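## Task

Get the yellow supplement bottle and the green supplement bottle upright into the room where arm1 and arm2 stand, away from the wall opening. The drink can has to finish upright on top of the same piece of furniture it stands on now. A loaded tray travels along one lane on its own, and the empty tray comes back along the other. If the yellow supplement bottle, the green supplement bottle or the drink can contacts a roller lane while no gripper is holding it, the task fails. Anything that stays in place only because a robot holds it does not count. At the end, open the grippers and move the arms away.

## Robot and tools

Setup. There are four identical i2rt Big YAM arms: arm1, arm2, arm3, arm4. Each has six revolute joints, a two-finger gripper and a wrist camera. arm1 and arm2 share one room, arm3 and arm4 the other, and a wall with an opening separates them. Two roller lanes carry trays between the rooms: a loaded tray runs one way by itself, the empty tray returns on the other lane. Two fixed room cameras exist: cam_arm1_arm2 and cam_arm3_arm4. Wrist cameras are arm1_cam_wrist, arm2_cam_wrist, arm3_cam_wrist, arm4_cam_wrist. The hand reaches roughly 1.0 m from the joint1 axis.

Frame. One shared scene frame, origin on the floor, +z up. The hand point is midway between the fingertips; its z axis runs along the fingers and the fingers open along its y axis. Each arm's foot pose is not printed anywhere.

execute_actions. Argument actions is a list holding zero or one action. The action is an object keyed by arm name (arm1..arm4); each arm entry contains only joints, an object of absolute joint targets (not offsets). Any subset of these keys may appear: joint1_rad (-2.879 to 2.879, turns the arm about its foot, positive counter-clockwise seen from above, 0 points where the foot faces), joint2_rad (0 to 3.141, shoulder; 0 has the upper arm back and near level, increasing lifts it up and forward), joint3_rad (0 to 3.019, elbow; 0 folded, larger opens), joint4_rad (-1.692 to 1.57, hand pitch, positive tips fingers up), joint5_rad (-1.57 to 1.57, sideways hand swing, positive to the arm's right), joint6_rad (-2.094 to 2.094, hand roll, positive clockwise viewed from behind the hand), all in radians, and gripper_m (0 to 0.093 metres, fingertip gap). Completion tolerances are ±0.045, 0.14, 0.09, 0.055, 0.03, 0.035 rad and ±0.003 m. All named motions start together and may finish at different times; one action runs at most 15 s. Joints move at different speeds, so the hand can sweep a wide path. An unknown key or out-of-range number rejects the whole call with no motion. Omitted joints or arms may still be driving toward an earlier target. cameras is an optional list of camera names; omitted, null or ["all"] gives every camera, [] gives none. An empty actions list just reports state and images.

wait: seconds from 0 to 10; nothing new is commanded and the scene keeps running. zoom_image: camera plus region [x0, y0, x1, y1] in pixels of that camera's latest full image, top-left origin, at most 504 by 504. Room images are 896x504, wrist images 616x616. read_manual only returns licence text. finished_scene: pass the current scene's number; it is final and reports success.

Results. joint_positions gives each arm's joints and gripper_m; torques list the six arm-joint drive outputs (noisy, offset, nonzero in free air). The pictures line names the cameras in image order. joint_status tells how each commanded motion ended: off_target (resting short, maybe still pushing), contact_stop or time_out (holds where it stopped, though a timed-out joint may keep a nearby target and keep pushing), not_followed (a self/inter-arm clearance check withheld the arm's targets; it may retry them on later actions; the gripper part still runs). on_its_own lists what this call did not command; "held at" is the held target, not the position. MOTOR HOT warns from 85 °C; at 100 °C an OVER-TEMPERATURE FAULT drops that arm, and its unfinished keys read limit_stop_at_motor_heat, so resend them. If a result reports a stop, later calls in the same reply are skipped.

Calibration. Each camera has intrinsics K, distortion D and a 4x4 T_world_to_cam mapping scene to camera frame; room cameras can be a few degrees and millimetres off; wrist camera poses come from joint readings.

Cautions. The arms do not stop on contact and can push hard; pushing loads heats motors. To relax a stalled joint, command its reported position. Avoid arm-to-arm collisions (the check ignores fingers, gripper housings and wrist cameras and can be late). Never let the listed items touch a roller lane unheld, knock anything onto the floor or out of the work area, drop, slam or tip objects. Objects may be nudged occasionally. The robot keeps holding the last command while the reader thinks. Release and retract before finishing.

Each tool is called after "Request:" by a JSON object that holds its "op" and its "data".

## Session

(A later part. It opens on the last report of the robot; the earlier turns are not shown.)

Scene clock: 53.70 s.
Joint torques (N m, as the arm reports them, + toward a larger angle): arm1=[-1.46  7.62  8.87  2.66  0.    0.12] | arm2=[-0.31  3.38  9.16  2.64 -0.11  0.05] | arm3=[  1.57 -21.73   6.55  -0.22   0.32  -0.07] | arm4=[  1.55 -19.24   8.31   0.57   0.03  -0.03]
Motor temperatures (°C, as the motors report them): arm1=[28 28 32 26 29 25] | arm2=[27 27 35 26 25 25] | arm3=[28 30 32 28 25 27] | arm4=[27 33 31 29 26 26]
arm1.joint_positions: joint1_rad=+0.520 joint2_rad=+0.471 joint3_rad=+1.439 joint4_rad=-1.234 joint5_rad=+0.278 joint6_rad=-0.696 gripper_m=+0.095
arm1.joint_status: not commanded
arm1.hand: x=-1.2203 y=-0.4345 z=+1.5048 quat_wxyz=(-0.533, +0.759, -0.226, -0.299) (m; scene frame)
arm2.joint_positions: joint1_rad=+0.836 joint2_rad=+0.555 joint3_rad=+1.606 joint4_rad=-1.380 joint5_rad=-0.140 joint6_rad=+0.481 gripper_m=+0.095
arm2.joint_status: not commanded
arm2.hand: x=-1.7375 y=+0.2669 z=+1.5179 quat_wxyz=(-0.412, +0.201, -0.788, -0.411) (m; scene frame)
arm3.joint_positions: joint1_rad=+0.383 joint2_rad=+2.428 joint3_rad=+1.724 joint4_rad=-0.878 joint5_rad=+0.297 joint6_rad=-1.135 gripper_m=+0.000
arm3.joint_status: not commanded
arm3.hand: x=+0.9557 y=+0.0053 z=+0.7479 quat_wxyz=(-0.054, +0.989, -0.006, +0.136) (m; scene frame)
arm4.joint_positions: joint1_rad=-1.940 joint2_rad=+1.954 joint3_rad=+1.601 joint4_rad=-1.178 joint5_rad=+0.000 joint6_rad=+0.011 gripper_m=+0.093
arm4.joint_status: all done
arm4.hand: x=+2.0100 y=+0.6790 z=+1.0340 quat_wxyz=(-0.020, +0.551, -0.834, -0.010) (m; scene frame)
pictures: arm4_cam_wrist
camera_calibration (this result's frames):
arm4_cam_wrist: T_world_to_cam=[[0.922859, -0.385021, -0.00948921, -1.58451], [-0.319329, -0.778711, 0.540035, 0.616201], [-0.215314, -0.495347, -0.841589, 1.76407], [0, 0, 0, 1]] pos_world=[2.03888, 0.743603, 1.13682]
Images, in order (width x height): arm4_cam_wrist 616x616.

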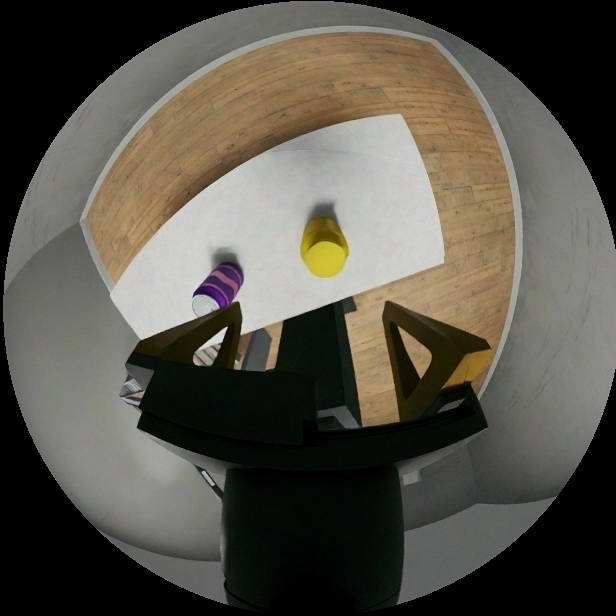

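Request:
{"op": "execute_actions", "data": {"actions": [{"arm4":{"joints":{"joint1_rad":-1.968,"joint2_rad":2.16,"joint3_rad":1.465,"joint4_rad":-0.86}}}], "cameras": ["arm4_cam_wrist"]}}

Scene clock: 58.17 s.
Joint torques (N m, as the arm reports them, + toward a larger angle): arm1=[-1.37  7.63  8.91  2.63  0.01  0.11] | arm2=[-0.59  3.56  9.28  2.65 -0.08  0.06] | arm3=[  1.44 -21.72   6.53  -0.23   0.33  -0.07] | arm4=[ -0.04 -19.57   8.11   0.71  -0.04   0.  ]
Motor temperatures (°C, as the motors report them): arm1=[28 28 32 26 29 25] | arm2=[27 27 35 26 25 25] | arm3=[28 30 32 28 25 27] | arm4=[27 33 31 29 26 26]
arm1.joint_positions: joint1_rad=+0.520 joint2_rad=+0.471 joint3_rad=+1.439 joint4_rad=-1.234 joint5_rad=+0.278 joint6_rad=-0.696 gripper_m=+0.095
arm1.joint_status: not commanded
arm1.hand: x=-1.2203 y=-0.4345 z=+1.5048 quat_wxyz=(-0.533, +0.759, -0.226, -0.299) (m; scene frame)
arm2.joint_positions: joint1_rad=+0.836 joint2_rad=+0.555 joint3_rad=+1.606 joint4_rad=-1.380 joint5_rad=-0.140 joint6_rad=+0.481 gripper_m=+0.095
arm2.joint_status: not commanded
arm2.hand: x=-1.7375 y=+0.2669 z=+1.5179 quat_wxyz=(-0.412, +0.201, -0.788, -0.411) (m; scene frame)
arm3.joint_positions: joint1_rad=+0.383 joint2_rad=+2.428 joint3_rad=+1.724 joint4_rad=-0.878 joint5_rad=+0.297 joint6_rad=-1.135 gripper_m=+0.000
arm3.joint_status: not commanded
arm3.hand: x=+0.9557 y=+0.0053 z=+0.7479 quat_wxyz=(-0.054, +0.989, -0.006, +0.136) (m; scene frame)
arm4.joint_positions: joint1_rad=-1.960 joint2_rad=+2.157 joint3_rad=+1.452 joint4_rad=-0.869 joint5_rad=+0.000 joint6_rad=+0.011 gripper_m=+0.093
arm4.joint_status: all done
arm4.hand: x=+2.0154 y=+0.6595 z=+0.8701 quat_wxyz=(-0.002, +0.543, -0.840, +0.002) (m; scene frame)
pictures: arm4_cam_wrist
camera_calibration (this result's frames):
arm4_cam_wrist: T_world_to_cam=[[0.914793, -0.403814, -0.00941881, -1.56999], [-0.325131, -0.749981, 0.576037, 0.652691], [-0.239676, -0.523892, -0.817369, 1.66445], [0, 0, 0, 1]] pos_world=[2.04736, 0.727514, 0.969711]
Images, in order (width x height): arm4_cam_wrist 616x616.

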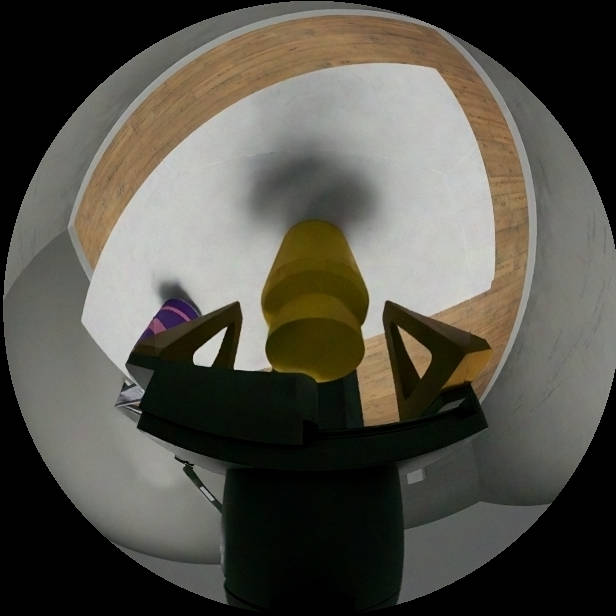

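Request:
{"op": "execute_actions", "data": {"actions": [{"arm4":{"joints":{"joint2_rad":2.21,"joint4_rad":-0.82}}}], "cameras": []}}

Request:
{"op": "execute_actions", "data": {"actions": [{"arm4":{"joints":{"gripper_m":0.02}}}], "cameras": ["arm4_cam_wrist"]}}

Request:
{"op": "execute_actions", "data": {"actions": [{"arm4":{"joints":{"joint2_rad":1.9,"joint3_rad":1.65,"joint4_rad":-1.3}}}], "cameras": []}}

Request:
{"op": "execute_actions", "data": {"actions": [{"arm4":{"joints":{"joint1_rad":0.215,"joint6_rad":1.77}}}], "cameras": []}}

Request:
{"op": "execute_actions", "data": {"actions": [{"arm4":{"joints":{"joint2_rad":2.09,"joint3_rad":1.53,"joint4_rad":-0.98}}}], "cameras": ["arm4_cam_wrist"]}}

Scene clock: 67.23 s.
Joint torques (N m, as the arm reports them, + toward a larger angle): arm1=[-1.45  7.57  8.85  2.66 -0.02  0.13] | arm2=[-0.46  3.36  9.15  2.63 -0.05  0.07] | arm3=[  1.45 -21.72   6.57  -0.21   0.33  -0.07] | arm4=[ -0.51 -17.54   8.21   0.62   0.02  -0.06]
Motor temperatures (°C, as the motors report them): arm1=[28 28 32 26 29 25] | arm2=[27 27 35 26 25 25] | arm3=[28 31 32 28 25 27] | arm4=[27 33 31 29 26 26]
arm1.joint_positions: joint1_rad=+0.520 joint2_rad=+0.471 joint3_rad=+1.439 joint4_rad=-1.234 joint5_rad=+0.278 joint6_rad=-0.696 gripper_m=+0.095
arm1.joint_status: not commanded
arm1.hand: x=-1.2203 y=-0.4345 z=+1.5048 quat_wxyz=(-0.533, +0.759, -0.226, -0.299) (m; scene frame)
arm2.joint_positions: joint1_rad=+0.836 joint2_rad=+0.555 joint3_rad=+1.606 joint4_rad=-1.380 joint5_rad=-0.140 joint6_rad=+0.481 gripper_m=+0.095
arm2.joint_status: not commanded
arm2.hand: x=-1.7375 y=+0.2669 z=+1.5179 quat_wxyz=(-0.412, +0.201, -0.788, -0.411) (m; scene frame)
arm3.joint_positions: joint1_rad=+0.383 joint2_rad=+2.428 joint3_rad=+1.724 joint4_rad=-0.878 joint5_rad=+0.297 joint6_rad=-1.135 gripper_m=+0.000
arm3.joint_status: not commanded
arm3.hand: x=+0.9557 y=+0.0053 z=+0.7479 quat_wxyz=(-0.054, +0.989, -0.006, +0.136) (m; scene frame)
arm4.joint_positions: joint1_rad=-1.960 joint2_rad=+2.191 joint3_rad=+1.452 joint4_rad=-0.830 joint5_rad=+0.000 joint6_rad=+0.011 gripper_m=+0.093
arm4.joint_status: all done
arm4.hand: x=+2.0163 y=+0.6613 z=+0.8512 quat_wxyz=(-0.004, +0.543, -0.840, +0.000) (m; scene frame)
pictures: none
No camera images: the call's "cameras" was empty. Leave "cameras" out to get every camera's image.

Scene clock: 67.90 s.
Joint torques (N m, as the arm reports them, + toward a larger angle): arm1=[-1.42  7.58  8.87  2.7   0.    0.1 ] | arm2=[-0.82  3.43  9.28  2.64 -0.09  0.07] | arm3=[  1.54 -21.71   6.54  -0.23   0.33  -0.07] | arm4=[ -0.47 -18.13   7.92   0.74  -0.08  -0.1 ]
Motor temperatures (°C, as the motors report them): arm1=[28 28 32 26 29 25] | arm2=[27 27 35 26 25 25] | arm3=[28 31 32 28 25 27] | arm4=[27 33 31 29 26 26]
arm1.joint_positions: joint1_rad=+0.520 joint2_rad=+0.471 joint3_rad=+1.439 joint4_rad=-1.234 joint5_rad=+0.278 joint6_rad=-0.696 gripper_m=+0.095
arm1.joint_status: not commanded
arm1.hand: x=-1.2203 y=-0.4345 z=+1.5048 quat_wxyz=(-0.533, +0.759, -0.226, -0.299) (m; scene frame)
arm2.joint_positions: joint1_rad=+0.836 joint2_rad=+0.555 joint3_rad=+1.606 joint4_rad=-1.380 joint5_rad=-0.140 joint6_rad=+0.481 gripper_m=+0.095
arm2.joint_status: not commanded
arm2.hand: x=-1.7375 y=+0.2669 z=+1.5179 quat_wxyz=(-0.412, +0.201, -0.788, -0.411) (m; scene frame)
arm3.joint_positions: joint1_rad=+0.383 joint2_rad=+2.428 joint3_rad=+1.724 joint4_rad=-0.878 joint5_rad=+0.297 joint6_rad=-1.135 gripper_m=+0.000
arm3.joint_status: not commanded
arm3.hand: x=+0.9557 y=+0.0053 z=+0.7479 quat_wxyz=(-0.054, +0.989, -0.006, +0.136) (m; scene frame)
arm4.joint_positions: joint1_rad=-1.960 joint2_rad=+2.191 joint3_rad=+1.452 joint4_rad=-0.830 joint5_rad=+0.001 joint6_rad=+0.010 gripper_m=+0.064
arm4.joint_status: gripper_m off_target (ended at +0.064, target +0.020)
arm4.hand: x=+2.0165 y=+0.6615 z=+0.8512 quat_wxyz=(-0.004, +0.543, -0.840, +0.000) (m; scene frame)
pictures: arm4_cam_wrist
camera_calibration (this result's frames):
arm4_cam_wrist: T_world_to_cam=[[0.914981, -0.403395, -0.00905641, -1.57129], [-0.32634, -0.753032, 0.571353, 0.67383], [-0.237301, -0.519822, -0.820654, 1.64557], [0, 0, 0, 1]] pos_world=[2.04809, 0.728973, 0.951222]
Images, in order (width x height): arm4_cam_wrist 616x616.

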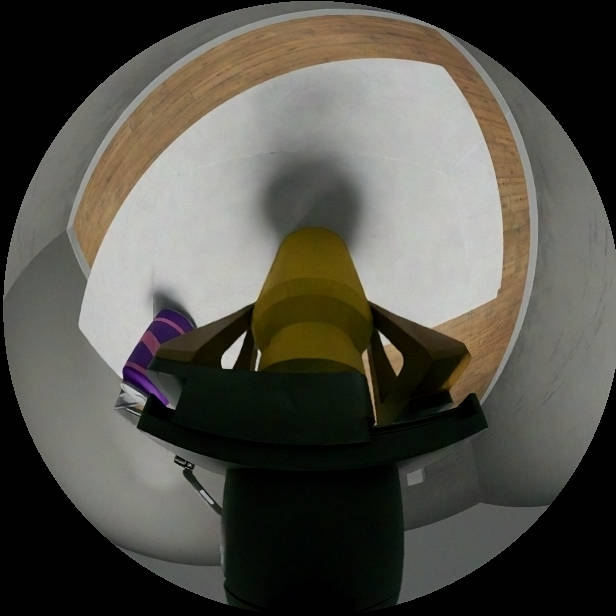

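Scene clock: 69.47 s.
Joint torques (N m, as the arm reports them, + toward a larger angle): arm1=[-1.47  7.47  8.89  2.64  0.01  0.09] | arm2=[-0.91  3.41  9.2   2.67 -0.06  0.05] | arm3=[  1.63 -21.89   6.55  -0.2    0.33  -0.07] | arm4=[ -0.68 -19.26  10.19  -0.07   0.02  -0.07]
Motor temperatures (°C, as the motors report them): arm1=[28 28 32 26 29 25] | arm2=[27 27 35 26 25 25] | arm3=[28 31 32 28 25 27] | arm4=[27 33 31 29 26 26]
arm1.joint_positions: joint1_rad=+0.520 joint2_rad=+0.471 joint3_rad=+1.439 joint4_rad=-1.234 joint5_rad=+0.278 joint6_rad=-0.696 gripper_m=+0.095
arm1.joint_status: not commanded
arm1.hand: x=-1.2203 y=-0.4345 z=+1.5048 quat_wxyz=(-0.533, +0.759, -0.226, -0.299) (m; scene frame)
arm2.joint_positions: joint1_rad=+0.836 joint2_rad=+0.555 joint3_rad=+1.606 joint4_rad=-1.380 joint5_rad=-0.140 joint6_rad=+0.481 gripper_m=+0.095
arm2.joint_status: not commanded
arm2.hand: x=-1.7375 y=+0.2669 z=+1.5179 quat_wxyz=(-0.412, +0.201, -0.788, -0.411) (m; scene frame)
arm3.joint_positions: joint1_rad=+0.383 joint2_rad=+2.428 joint3_rad=+1.724 joint4_rad=-0.878 joint5_rad=+0.297 joint6_rad=-1.135 gripper_m=+0.000
arm3.joint_status: not commanded
arm3.hand: x=+0.9557 y=+0.0053 z=+0.7479 quat_wxyz=(-0.054, +0.989, -0.006, +0.136) (m; scene frame)
arm4.joint_positions: joint1_rad=-1.960 joint2_rad=+1.912 joint3_rad=+1.637 joint4_rad=-1.291 joint5_rad=+0.001 joint6_rad=+0.010 gripper_m=+0.064
arm4.joint_status: all done
arm4.hand: x=+2.0156 y=+0.6621 z=+1.0706 quat_wxyz=(-0.006, +0.543, -0.840, +0.000) (m; scene frame)
pictures: none
No camera images: the call's "cameras" was empty. Leave "cameras" out to get every camera's image.

Scene clock: 71.73 s.
Joint torques (N m, as the arm reports them, + toward a larger angle): arm1=[-1.17  7.62  8.87  2.65  0.    0.11] | arm2=[-0.63  3.06  9.24  2.64 -0.07  0.01] | arm3=[  1.56 -21.8    6.57  -0.22   0.32  -0.07] | arm4=[  0.15 -19.68  10.23  -0.1    0.18   0.16]
Motor temperatures (°C, as the motors report them): arm1=[28 28 32 26 29 25] | arm2=[27 27 35 26 25 25] | arm3=[28 31 32 28 25 27] | arm4=[27 33 31 29 26 26]
arm1.joint_positions: joint1_rad=+0.520 joint2_rad=+0.471 joint3_rad=+1.439 joint4_rad=-1.234 joint5_rad=+0.278 joint6_rad=-0.696 gripper_m=+0.095
arm1.joint_status: not commanded
arm1.hand: x=-1.2203 y=-0.4345 z=+1.5048 quat_wxyz=(-0.533, +0.759, -0.226, -0.299) (m; scene frame)
arm2.joint_positions: joint1_rad=+0.836 joint2_rad=+0.555 joint3_rad=+1.606 joint4_rad=-1.380 joint5_rad=-0.140 joint6_rad=+0.481 gripper_m=+0.095
arm2.joint_status: not commanded
arm2.hand: x=-1.7375 y=+0.2669 z=+1.5179 quat_wxyz=(-0.412, +0.201, -0.788, -0.411) (m; scene frame)
arm3.joint_positions: joint1_rad=+0.383 joint2_rad=+2.428 joint3_rad=+1.724 joint4_rad=-0.878 joint5_rad=+0.297 joint6_rad=-1.135 gripper_m=+0.000
arm3.joint_status: not commanded
arm3.hand: x=+0.9557 y=+0.0053 z=+0.7479 quat_wxyz=(-0.054, +0.989, -0.006, +0.136) (m; scene frame)
arm4.joint_positions: joint1_rad=+0.225 joint2_rad=+1.912 joint3_rad=+1.637 joint4_rad=-1.291 joint5_rad=-0.002 joint6_rad=+1.759 gripper_m=+0.064
arm4.joint_status: all done
arm4.hand: x=+1.2131 y=+0.0126 z=+1.0638 quat_wxyz=(-0.001, +0.713, -0.702, +0.001) (m; scene frame)
pictures: none
No camera images: the call's "cameras" was empty. Leave "cameras" out to get every camera's image.

Scene clock: 73.03 s.
Joint torques (N m, as the arm reports them, + toward a larger angle): arm1=[-1.31  7.45  8.88  2.68  0.01  0.11] | arm2=[-0.41  3.49  9.23  2.63 -0.06  0.06] | arm3=[  1.52 -21.79   6.54  -0.21   0.32  -0.07] | arm4=[ -0.44 -19.78   9.42   0.48   0.16   0.19]
Motor temperatures (°C, as the motors report them): arm1=[28 28 32 26 29 25] | arm2=[27 27 35 26 25 25] | arm3=[28 31 32 28 25 27] | arm4=[27 33 31 29 26 26]
arm1.joint_positions: joint1_rad=+0.520 joint2_rad=+0.471 joint3_rad=+1.439 joint4_rad=-1.234 joint5_rad=+0.278 joint6_rad=-0.696 gripper_m=+0.095
arm1.joint_status: not commanded
arm1.hand: x=-1.2203 y=-0.4345 z=+1.5048 quat_wxyz=(-0.533, +0.759, -0.226, -0.299) (m; scene frame)
arm2.joint_positions: joint1_rad=+0.836 joint2_rad=+0.555 joint3_rad=+1.606 joint4_rad=-1.380 joint5_rad=-0.140 joint6_rad=+0.481 gripper_m=+0.095
arm2.joint_status: not commanded
arm2.hand: x=-1.7375 y=+0.2669 z=+1.5179 quat_wxyz=(-0.412, +0.201, -0.788, -0.411) (m; scene frame)
arm3.joint_positions: joint1_rad=+0.383 joint2_rad=+2.428 joint3_rad=+1.724 joint4_rad=-0.878 joint5_rad=+0.297 joint6_rad=-1.135 gripper_m=+0.000
arm3.joint_status: not commanded
arm3.hand: x=+0.9557 y=+0.0053 z=+0.7479 quat_wxyz=(-0.054, +0.989, -0.006, +0.136) (m; scene frame)
arm4.joint_positions: joint1_rad=+0.225 joint2_rad=+2.102 joint3_rad=+1.511 joint4_rad=-0.988 joint5_rad=-0.002 joint6_rad=+1.759 gripper_m=+0.064
arm4.joint_status: all done
arm4.hand: x=+1.2083 y=+0.0118 z=+0.9123 quat_wxyz=(-0.006, +0.712, -0.702, +0.004) (m; scene frame)
pictures: arm4_cam_wrist
camera_calibration (this result's frames):
arm4_cam_wrist: T_world_to_cam=[[0.999769, 0.0214621, 0.00111123, -1.21011], [0.0169225, -0.818065, 0.574876, -0.531275], [0.0132471, -0.574725, -0.818239, 0.861981], [0, 0, 0, 1]] pos_world=[1.2074, 0.0867561, 1.01207]
Images, in order (width x height): arm4_cam_wrist 616x616.

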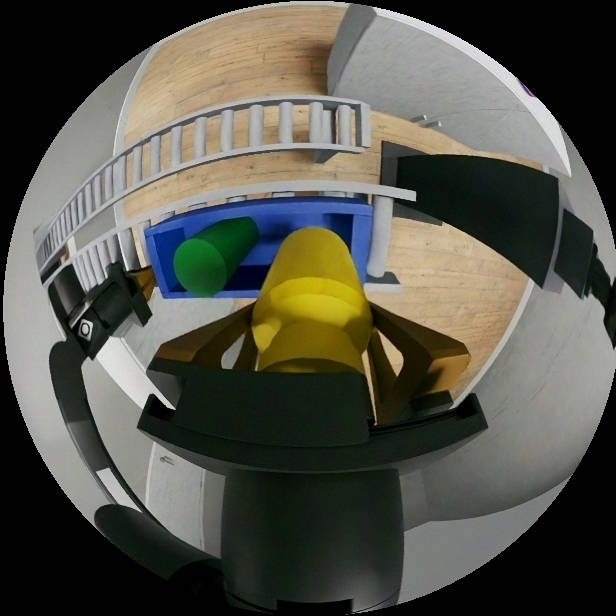

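Request:
{"op": "execute_actions", "data": {"actions": [{"arm4":{"joints":{"joint1_rad":0.205,"joint2_rad":2.295,"joint3_rad":1.55,"joint4_rad":-0.79}}}], "cameras": ["arm4_cam_wrist"]}}

Scene clock: 76.47 s.
Joint torques (N m, as the arm reports them, + toward a larger angle): arm1=[-1.25  7.63  8.9   2.63  0.01  0.11] | arm2=[-0.33  3.38  9.3   2.56 -0.06  0.07] | arm3=[  1.49 -21.83   6.55  -0.21   0.32  -0.08] | arm4=[ -0.58 -21.44   8.5    0.52   0.1    0.22]
Motor temperatures (°C, as the motors report them): arm1=[28 28 32 26 29 25] | arm2=[27 27 35 26 25 25] | arm3=[28 31 32 28 25 27] | arm4=[27 33 31 29 26 26]
arm1.joint_positions: joint1_rad=+0.520 joint2_rad=+0.471 joint3_rad=+1.439 joint4_rad=-1.234 joint5_rad=+0.278 joint6_rad=-0.696 gripper_m=+0.095
arm1.joint_status: not commanded
arm1.hand: x=-1.2203 y=-0.4345 z=+1.5048 quat_wxyz=(-0.533, +0.759, -0.226, -0.299) (m; scene frame)
arm2.joint_positions: joint1_rad=+0.836 joint2_rad=+0.555 joint3_rad=+1.606 joint4_rad=-1.380 joint5_rad=-0.140 joint6_rad=+0.481 gripper_m=+0.095
arm2.joint_status: not commanded
arm2.hand: x=-1.7375 y=+0.2669 z=+1.5179 quat_wxyz=(-0.412, +0.201, -0.788, -0.411) (m; scene frame)
arm3.joint_positions: joint1_rad=+0.383 joint2_rad=+2.428 joint3_rad=+1.724 joint4_rad=-0.878 joint5_rad=+0.297 joint6_rad=-1.135 gripper_m=+0.000
arm3.joint_status: not commanded
arm3.hand: x=+0.9557 y=+0.0053 z=+0.7479 quat_wxyz=(-0.054, +0.989, -0.006, +0.136) (m; scene frame)
arm4.joint_positions: joint1_rad=+0.214 joint2_rad=+2.315 joint3_rad=+1.524 joint4_rad=-0.798 joint5_rad=+0.000 joint6_rad=+1.760 gripper_m=+0.064
arm4.joint_status: all done
arm4.hand: x=+1.2026 y=+0.0177 z=+0.7943 quat_wxyz=(-0.011, +0.708, -0.706, +0.006) (m; scene frame)
pictures: arm4_cam_wrist
camera_calibration (this result's frames):
arm4_cam_wrist: T_world_to_cam=[[0.999905, 0.00963849, 0.00980761, -1.21129], [0.00229305, -0.820116, 0.572192, -0.438714], [0.0135585, -0.572116, -0.820061, 0.769943], [0, 0, 0, 1]] pos_world=[1.20174, 0.0923752, 0.894308]
Images, in order (width x height): arm4_cam_wrist 616x616.

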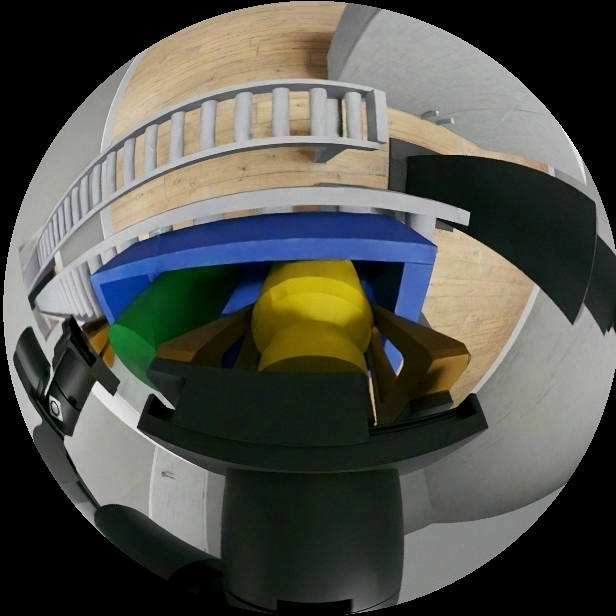

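Request:
{"op": "execute_actions", "data": {"actions": [{"arm4":{"joints":{"gripper_m":0.08}}}], "cameras": []}}

Request:
{"op": "execute_actions", "data": {"actions": [{"arm4":{"joints":{"joint2_rad":2.02,"joint4_rad":-1.06}}}], "cameras": ["arm4_cam_wrist"]}}

Request:
{"op": "execute_actions", "data": {"actions": [{"arm3":{"joints":{"joint1_rad":0.65,"joint2_rad":1.75}},"arm4":{"joints":{"joint2_rad":1.5,"joint1_rad":-0.2}}}], "cameras": []}}

Request:
{"op": "wait", "data": {"seconds": 10}}

Request:
{"op": "zoom_image", "data": {"camera": "cam_arm1_arm2", "region": [390,220,550,350]}}

Scene clock: 83.70 s.
Joint torques (N m, as the arm reports them, + toward a larger angle): arm1=[-1.32  7.5   8.91  2.67  0.    0.11] | arm2=[-0.61  3.47  9.25  2.7  -0.06  0.04] | arm3=[  1.42 -21.8    6.57  -0.22   0.32  -0.07] | arm4=[  0.03 -20.62   8.68   0.48   0.11   0.21]
Motor temperatures (°C, as the motors report them): arm1=[28 28 32 26 29 25] | arm2=[27 27 35 26 25 25] | arm3=[28 31 32 28 25 27] | arm4=[27 33 31 29 26 26]
arm1.joint_positions: joint1_rad=+0.520 joint2_rad=+0.471 joint3_rad=+1.439 joint4_rad=-1.234 joint5_rad=+0.278 joint6_rad=-0.696 gripper_m=+0.095
arm1.joint_status: not commanded
arm1.hand: x=-1.2203 y=-0.4345 z=+1.5048 quat_wxyz=(-0.533, +0.759, -0.226, -0.299) (m; scene frame)
arm2.joint_positions: joint1_rad=+0.836 joint2_rad=+0.555 joint3_rad=+1.606 joint4_rad=-1.380 joint5_rad=-0.140 joint6_rad=+0.481 gripper_m=+0.095
arm2.joint_status: not commanded
arm2.hand: x=-1.7375 y=+0.2669 z=+1.5179 quat_wxyz=(-0.412, +0.201, -0.788, -0.411) (m; scene frame)
arm3.joint_positions: joint1_rad=+0.383 joint2_rad=+2.428 joint3_rad=+1.724 joint4_rad=-0.878 joint5_rad=+0.297 joint6_rad=-1.135 gripper_m=+0.000
arm3.joint_status: not commanded
arm3.hand: x=+0.9557 y=+0.0053 z=+0.7479 quat_wxyz=(-0.054, +0.989, -0.006, +0.136) (m; scene frame)
arm4.joint_positions: joint1_rad=+0.214 joint2_rad=+2.300 joint3_rad=+1.524 joint4_rad=-0.797 joint5_rad=+0.000 joint6_rad=+1.760 gripper_m=+0.080
arm4.joint_status: all done
arm4.hand: x=+1.1985 y=+0.0169 z=+0.8026 quat_wxyz=(-0.004, +0.708, -0.706, +0.002) (m; scene frame)
pictures: none
No camera images: the call's "cameras" was empty. Leave "cameras" out to get every camera's image.

Scene clock: 85.03 s.
Joint torques (N m, as the arm reports them, + toward a larger angle): arm1=[-1.47  7.61  8.89  2.64  0.01  0.11] | arm2=[-1.2   3.09  9.24  2.58 -0.08  0.04] | arm3=[  1.45 -21.86   6.52  -0.23   0.32  -0.07] | arm4=[  0.24 -18.45   9.49  -0.19   0.09   0.16]
Motor temperatures (°C, as the motors report them): arm1=[28 28 32 26 29 25] | arm2=[27 27 35 26 25 25] | arm3=[28 31 32 28 25 27] | arm4=[27 33 31 29 26 26]
arm1.joint_positions: joint1_rad=+0.520 joint2_rad=+0.471 joint3_rad=+1.439 joint4_rad=-1.234 joint5_rad=+0.278 joint6_rad=-0.696 gripper_m=+0.095
arm1.joint_status: not commanded
arm1.hand: x=-1.2203 y=-0.4345 z=+1.5048 quat_wxyz=(-0.533, +0.759, -0.226, -0.299) (m; scene frame)
arm2.joint_positions: joint1_rad=+0.836 joint2_rad=+0.555 joint3_rad=+1.606 joint4_rad=-1.380 joint5_rad=-0.140 joint6_rad=+0.481 gripper_m=+0.095
arm2.joint_status: not commanded
arm2.hand: x=-1.7375 y=+0.2669 z=+1.5179 quat_wxyz=(-0.412, +0.201, -0.788, -0.411) (m; scene frame)
arm3.joint_positions: joint1_rad=+0.383 joint2_rad=+2.428 joint3_rad=+1.724 joint4_rad=-0.878 joint5_rad=+0.297 joint6_rad=-1.135 gripper_m=+0.000
arm3.joint_status: not commanded
arm3.hand: x=+0.9557 y=+0.0053 z=+0.7479 quat_wxyz=(-0.054, +0.989, -0.006, +0.136) (m; scene frame)
arm4.joint_positions: joint1_rad=+0.214 joint2_rad=+2.006 joint3_rad=+1.534 joint4_rad=-1.051 joint5_rad=+0.000 joint6_rad=+1.760 gripper_m=+0.080
arm4.joint_status: all done
arm4.hand: x=+1.1987 y=+0.0167 z=+0.9749 quat_wxyz=(+0.017, +0.708, -0.706, -0.012) (m; scene frame)
pictures: arm4_cam_wrist
camera_calibration (this result's frames):
arm4_cam_wrist: T_world_to_cam=[[0.998397, 0.00943825, -0.0558126, -1.14328], [0.0401743, -0.81276, 0.581212, -0.597186], [-0.0398766, -0.582522, -0.811836, 0.973681], [0, 0, 0, 1]] pos_world=[1.20427, 0.0926123, 1.07375]
Images, in order (width x height): arm4_cam_wrist 616x616.

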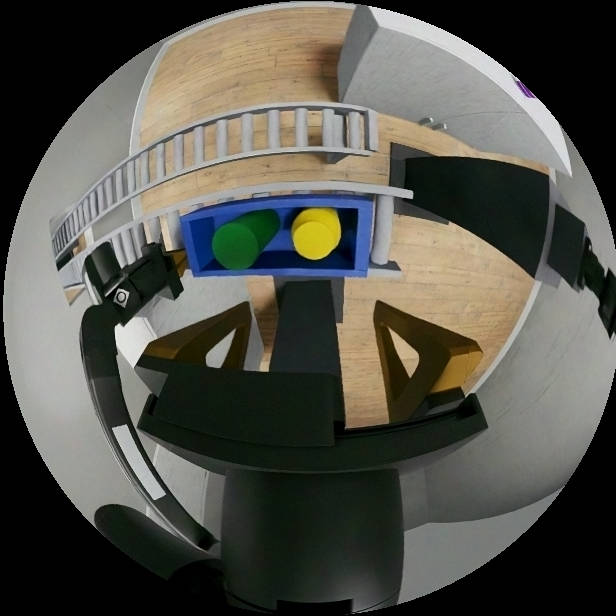

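Scene clock: 86.80 s.
Joint torques (N m, as the arm reports them, + toward a larger angle): arm1=[-1.46  7.59  8.92  2.67  0.01  0.11] | arm2=[-0.79  3.4   9.22  2.63 -0.09  0.06] | arm3=[  1.4  -16.67   8.98   1.11   0.21  -0.02] | arm4=[  0.32 -13.96  11.77   0.83  -0.01   0.16]
Motor temperatures (°C, as the motors report them): arm1=[28 28 32 26 29 25] | arm2=[27 27 35 26 25 25] | arm3=[28 31 32 28 25 27] | arm4=[27 33 32 29 26 26]
arm1.joint_positions: joint1_rad=+0.520 joint2_rad=+0.471 joint3_rad=+1.439 joint4_rad=-1.234 joint5_rad=+0.278 joint6_rad=-0.696 gripper_m=+0.095
arm1.joint_status: not commanded
arm1.hand: x=-1.2203 y=-0.4345 z=+1.5048 quat_wxyz=(-0.533, +0.759, -0.226, -0.299) (m; scene frame)
arm2.joint_positions: joint1_rad=+0.836 joint2_rad=+0.555 joint3_rad=+1.606 joint4_rad=-1.380 joint5_rad=-0.140 joint6_rad=+0.481 gripper_m=+0.095
arm2.joint_status: not commanded
arm2.hand: x=-1.7375 y=+0.2669 z=+1.5179 quat_wxyz=(-0.412, +0.201, -0.788, -0.411) (m; scene frame)
arm3.joint_positions: joint1_rad=+0.645 joint2_rad=+1.745 joint3_rad=+1.731 joint4_rad=-0.878 joint5_rad=+0.299 joint6_rad=-1.135 gripper_m=+0.000
arm3.joint_status: all done
arm3.hand: x=+0.7787 y=-0.0340 z=+1.2084 quat_wxyz=(-0.352, +0.932, +0.065, -0.057) (m; scene frame)
arm4.joint_positions: joint1_rad=-0.204 joint2_rad=+1.500 joint3_rad=+1.534 joint4_rad=-1.052 joint5_rad=+0.003 joint6_rad=+1.760 gripper_m=+0.080
arm4.joint_status: all done
arm4.hand: x=+1.2222 y=+0.2589 z=+1.2662 quat_wxyz=(+0.185, +0.526, -0.806, -0.197) (m; scene frame)
pictures: none
No camera images: the call's "cameras" was empty. Leave "cameras" out to get every camera's image.

Scene clock: 96.80 s.
Joint torques (N m, as the arm reports them, + toward a larger angle): arm1=[-1.37  7.58  8.88  2.66  0.    0.11] | arm2=[-0.43  3.17  9.22  2.68 -0.07  0.05] | arm3=[  1.28 -16.54   9.01   1.09   0.21  -0.02] | arm4=[  0.2  -13.66  11.68   0.71  -0.07   0.2 ]
Motor temperatures (°C, as the motors report them): arm1=[28 28 33 26 29 25] | arm2=[27 27 35 26 25 25] | arm3=[28 31 34 28 25 27] | arm4=[27 32 33 29 26 26]
arm1.joint_positions: joint1_rad=+0.520 joint2_rad=+0.471 joint3_rad=+1.439 joint4_rad=-1.234 joint5_rad=+0.278 joint6_rad=-0.696 gripper_m=+0.095
arm1.joint_status: not commanded
arm1.hand: x=-1.2203 y=-0.4345 z=+1.5048 quat_wxyz=(-0.533, +0.759, -0.226, -0.299) (m; scene frame)
arm2.joint_positions: joint1_rad=+0.836 joint2_rad=+0.555 joint3_rad=+1.606 joint4_rad=-1.380 joint5_rad=-0.140 joint6_rad=+0.481 gripper_m=+0.095
arm2.joint_status: not commanded
arm2.hand: x=-1.7375 y=+0.2669 z=+1.5179 quat_wxyz=(-0.412, +0.201, -0.788, -0.411) (m; scene frame)
arm3.joint_positions: joint1_rad=+0.645 joint2_rad=+1.745 joint3_rad=+1.731 joint4_rad=-0.878 joint5_rad=+0.299 joint6_rad=-1.135 gripper_m=+0.000
arm3.joint_status: all done
arm3.hand: x=+0.7787 y=-0.0340 z=+1.2084 quat_wxyz=(-0.352, +0.932, +0.065, -0.057) (m; scene frame)
arm4.joint_positions: joint1_rad=-0.204 joint2_rad=+1.500 joint3_rad=+1.534 joint4_rad=-1.052 joint5_rad=+0.003 joint6_rad=+1.760 gripper_m=+0.080
arm4.joint_status: all done
arm4.hand: x=+1.2222 y=+0.2589 z=+1.2662 quat_wxyz=(+0.185, +0.526, -0.806, -0.197) (m; scene frame)
wait: 10.00 s; at rest by 0.27 s
pictures: arm1_cam_wrist, arm2_cam_wrist, arm3_cam_wrist, arm4_cam_wrist, cam_arm1_arm2, cam_arm3_arm4
camera_calibration (this result's frames):
arm1_cam_wrist: T_world_to_cam=[[0.658051, 0.325159, 0.679146, -0.0785999], [0.708165, -0.573758, -0.411467, 1.23419], [0.255873, 0.751714, -0.607828, 1.6787], [0, 0, 0, 1]] pos_world=[-1.25182, -0.52822, 1.58157]
arm2_cam_wrist: T_world_to_cam=[[0.65366, -0.586746, -0.477972, 2.02202], [-0.753908, -0.449817, -0.478839, -0.456521], [0.0659575, 0.673345, -0.73638, 1.17348], [0, 0, 0, 1]] pos_world=[-1.74329, 0.190906, 1.612]
arm3_cam_wrist: T_world_to_cam=[[-0.075721, 0.734146, 0.674756, -0.730839], [0.888068, -0.258069, 0.380442, -1.15712], [0.453434, 0.628036, -0.63243, 0.558838], [0, 0, 0, 1]] pos_world=[0.718866, -0.113044, 1.28678]
arm4_cam_wrist: T_world_to_cam=[[0.770177, -0.361371, -0.525584, -0.183035], [-0.00664452, -0.82852, 0.559921, -0.482309], [-0.637796, -0.427746, -0.640508, 1.826], [0, 0, 0, 1]] pos_world=[1.30238, 0.315319, 1.34342]
Images, in order (width x height): arm1_cam_wrist 616x616, arm2_cam_wrist 616x616, arm3_cam_wrist 616x616, arm4_cam_wrist 616x616, cam_arm1_arm2 896x504, cam_arm3_arm4 896x504.

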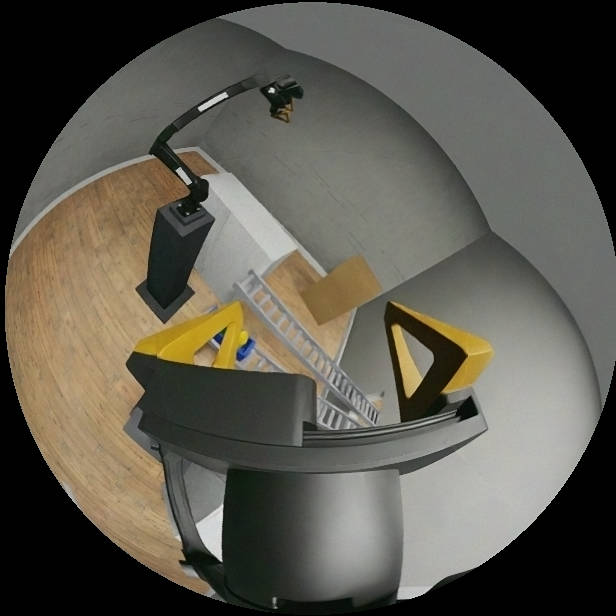

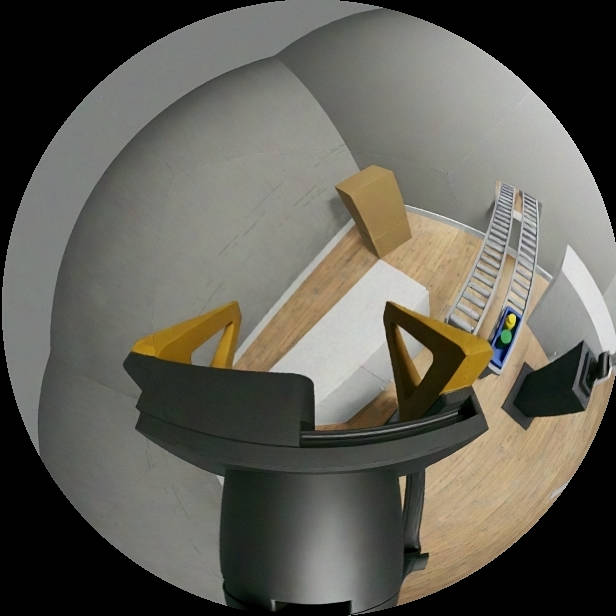

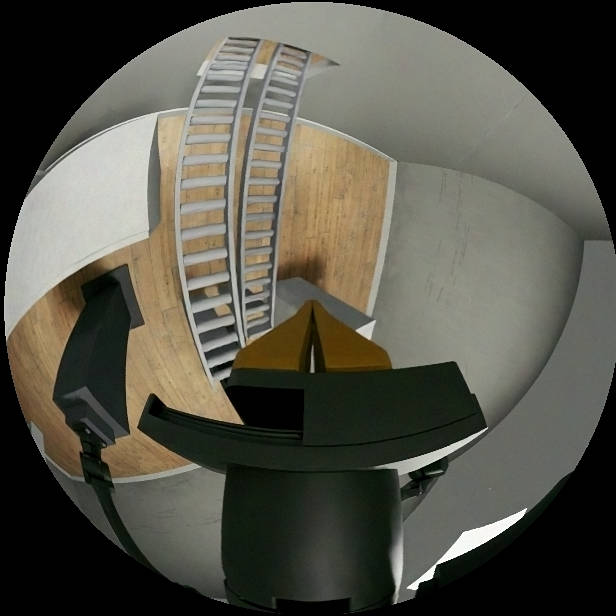

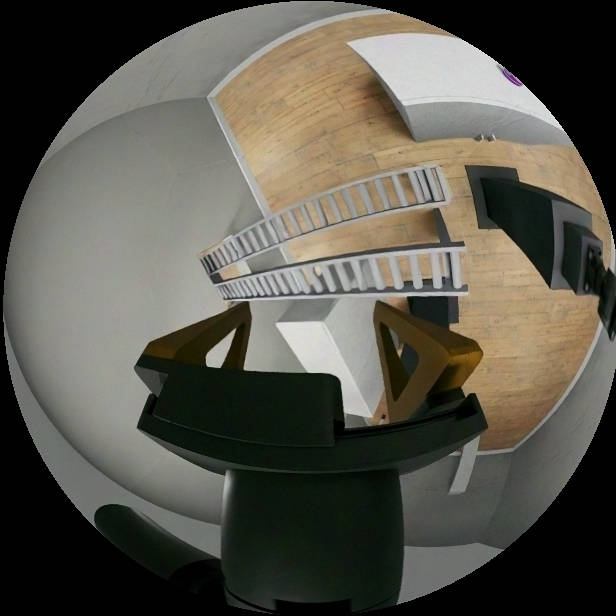

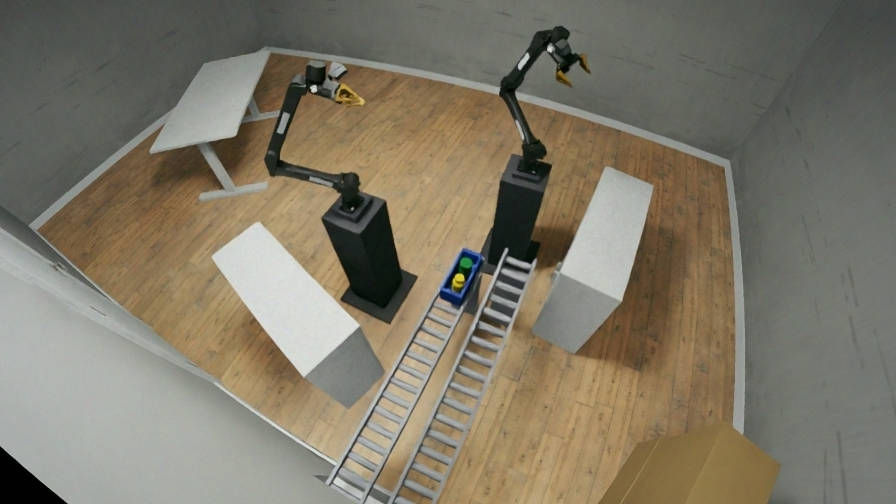

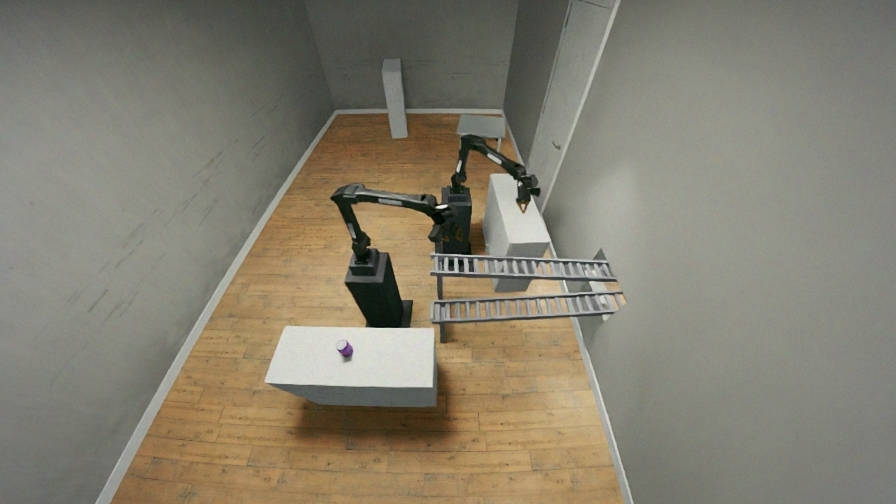

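Region (390, 220, 550, 350) of cam_arm1_arm2's 896x504 image, scaled by 3.150, with more detail than that image has; it fills the top 410 rows of this view, and the rest is white.

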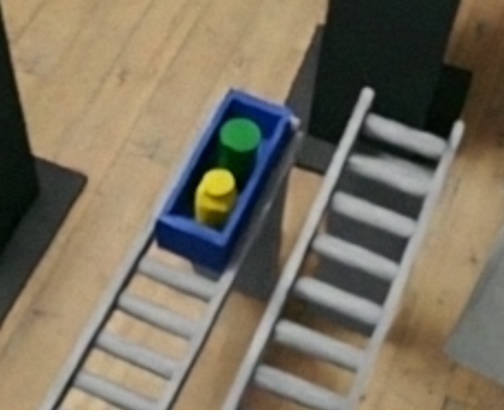

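Request:
{"op": "execute_actions", "data": {"actions": [], "cameras": ["cam_arm1_arm2"]}}

Scene clock: 98.03 s.
Joint torques (N m, as the arm reports them, + toward a larger angle): arm1=[-1.34  7.58  8.85  2.63  0.    0.12] | arm2=[-0.57  3.24  9.28  2.62 -0.07  0.05] | arm3=[  1.26 -16.51   9.03   1.1    0.2   -0.02] | arm4=[  0.29 -14.16  11.86   1.03  -0.14   0.12]
Motor temperatures (°C, as the motors report them): arm1=[28 28 33 26 29 25] | arm2=[27 27 35 26 25 25] | arm3=[28 31 34 28 25 27] | arm4=[27 32 33 29 26 26]
arm1.joint_positions: joint1_rad=+0.520 joint2_rad=+0.471 joint3_rad=+1.439 joint4_rad=-1.234 joint5_rad=+0.278 joint6_rad=-0.696 gripper_m=+0.095
arm1.joint_status: not commanded
arm1.hand: x=-1.2203 y=-0.4345 z=+1.5048 quat_wxyz=(-0.533, +0.759, -0.226, -0.299) (m; scene frame)
arm2.joint_positions: joint1_rad=+0.836 joint2_rad=+0.555 joint3_rad=+1.606 joint4_rad=-1.380 joint5_rad=-0.140 joint6_rad=+0.481 gripper_m=+0.095
arm2.joint_status: not commanded
arm2.hand: x=-1.7375 y=+0.2669 z=+1.5179 quat_wxyz=(-0.412, +0.201, -0.788, -0.411) (m; scene frame)
arm3.joint_positions: joint1_rad=+0.645 joint2_rad=+1.745 joint3_rad=+1.731 joint4_rad=-0.878 joint5_rad=+0.299 joint6_rad=-1.135 gripper_m=+0.000
arm3.joint_status: all done
arm3.hand: x=+0.7787 y=-0.0340 z=+1.2084 quat_wxyz=(-0.352, +0.932, +0.065, -0.057) (m; scene frame)
arm4.joint_positions: joint1_rad=-0.204 joint2_rad=+1.500 joint3_rad=+1.534 joint4_rad=-1.052 joint5_rad=+0.003 joint6_rad=+1.760 gripper_m=+0.080
arm4.joint_status: all done
arm4.hand: x=+1.2222 y=+0.2589 z=+1.2662 quat_wxyz=(+0.185, +0.526, -0.806, -0.197) (m; scene frame)
pictures: cam_arm1_arm2
Images, in order (width x height): cam_arm1_arm2 896x504.

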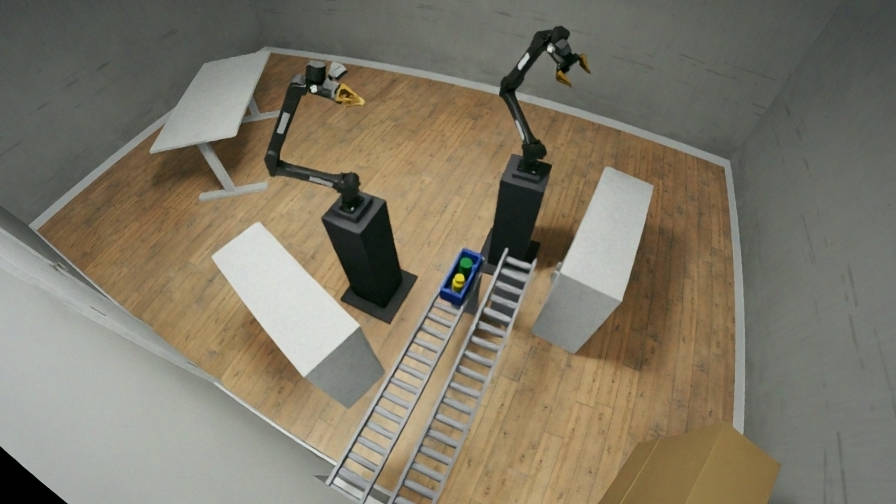

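Request:
{"op": "finished_scene", "data": {"scene": 2}}

The scene is finished: the task was done.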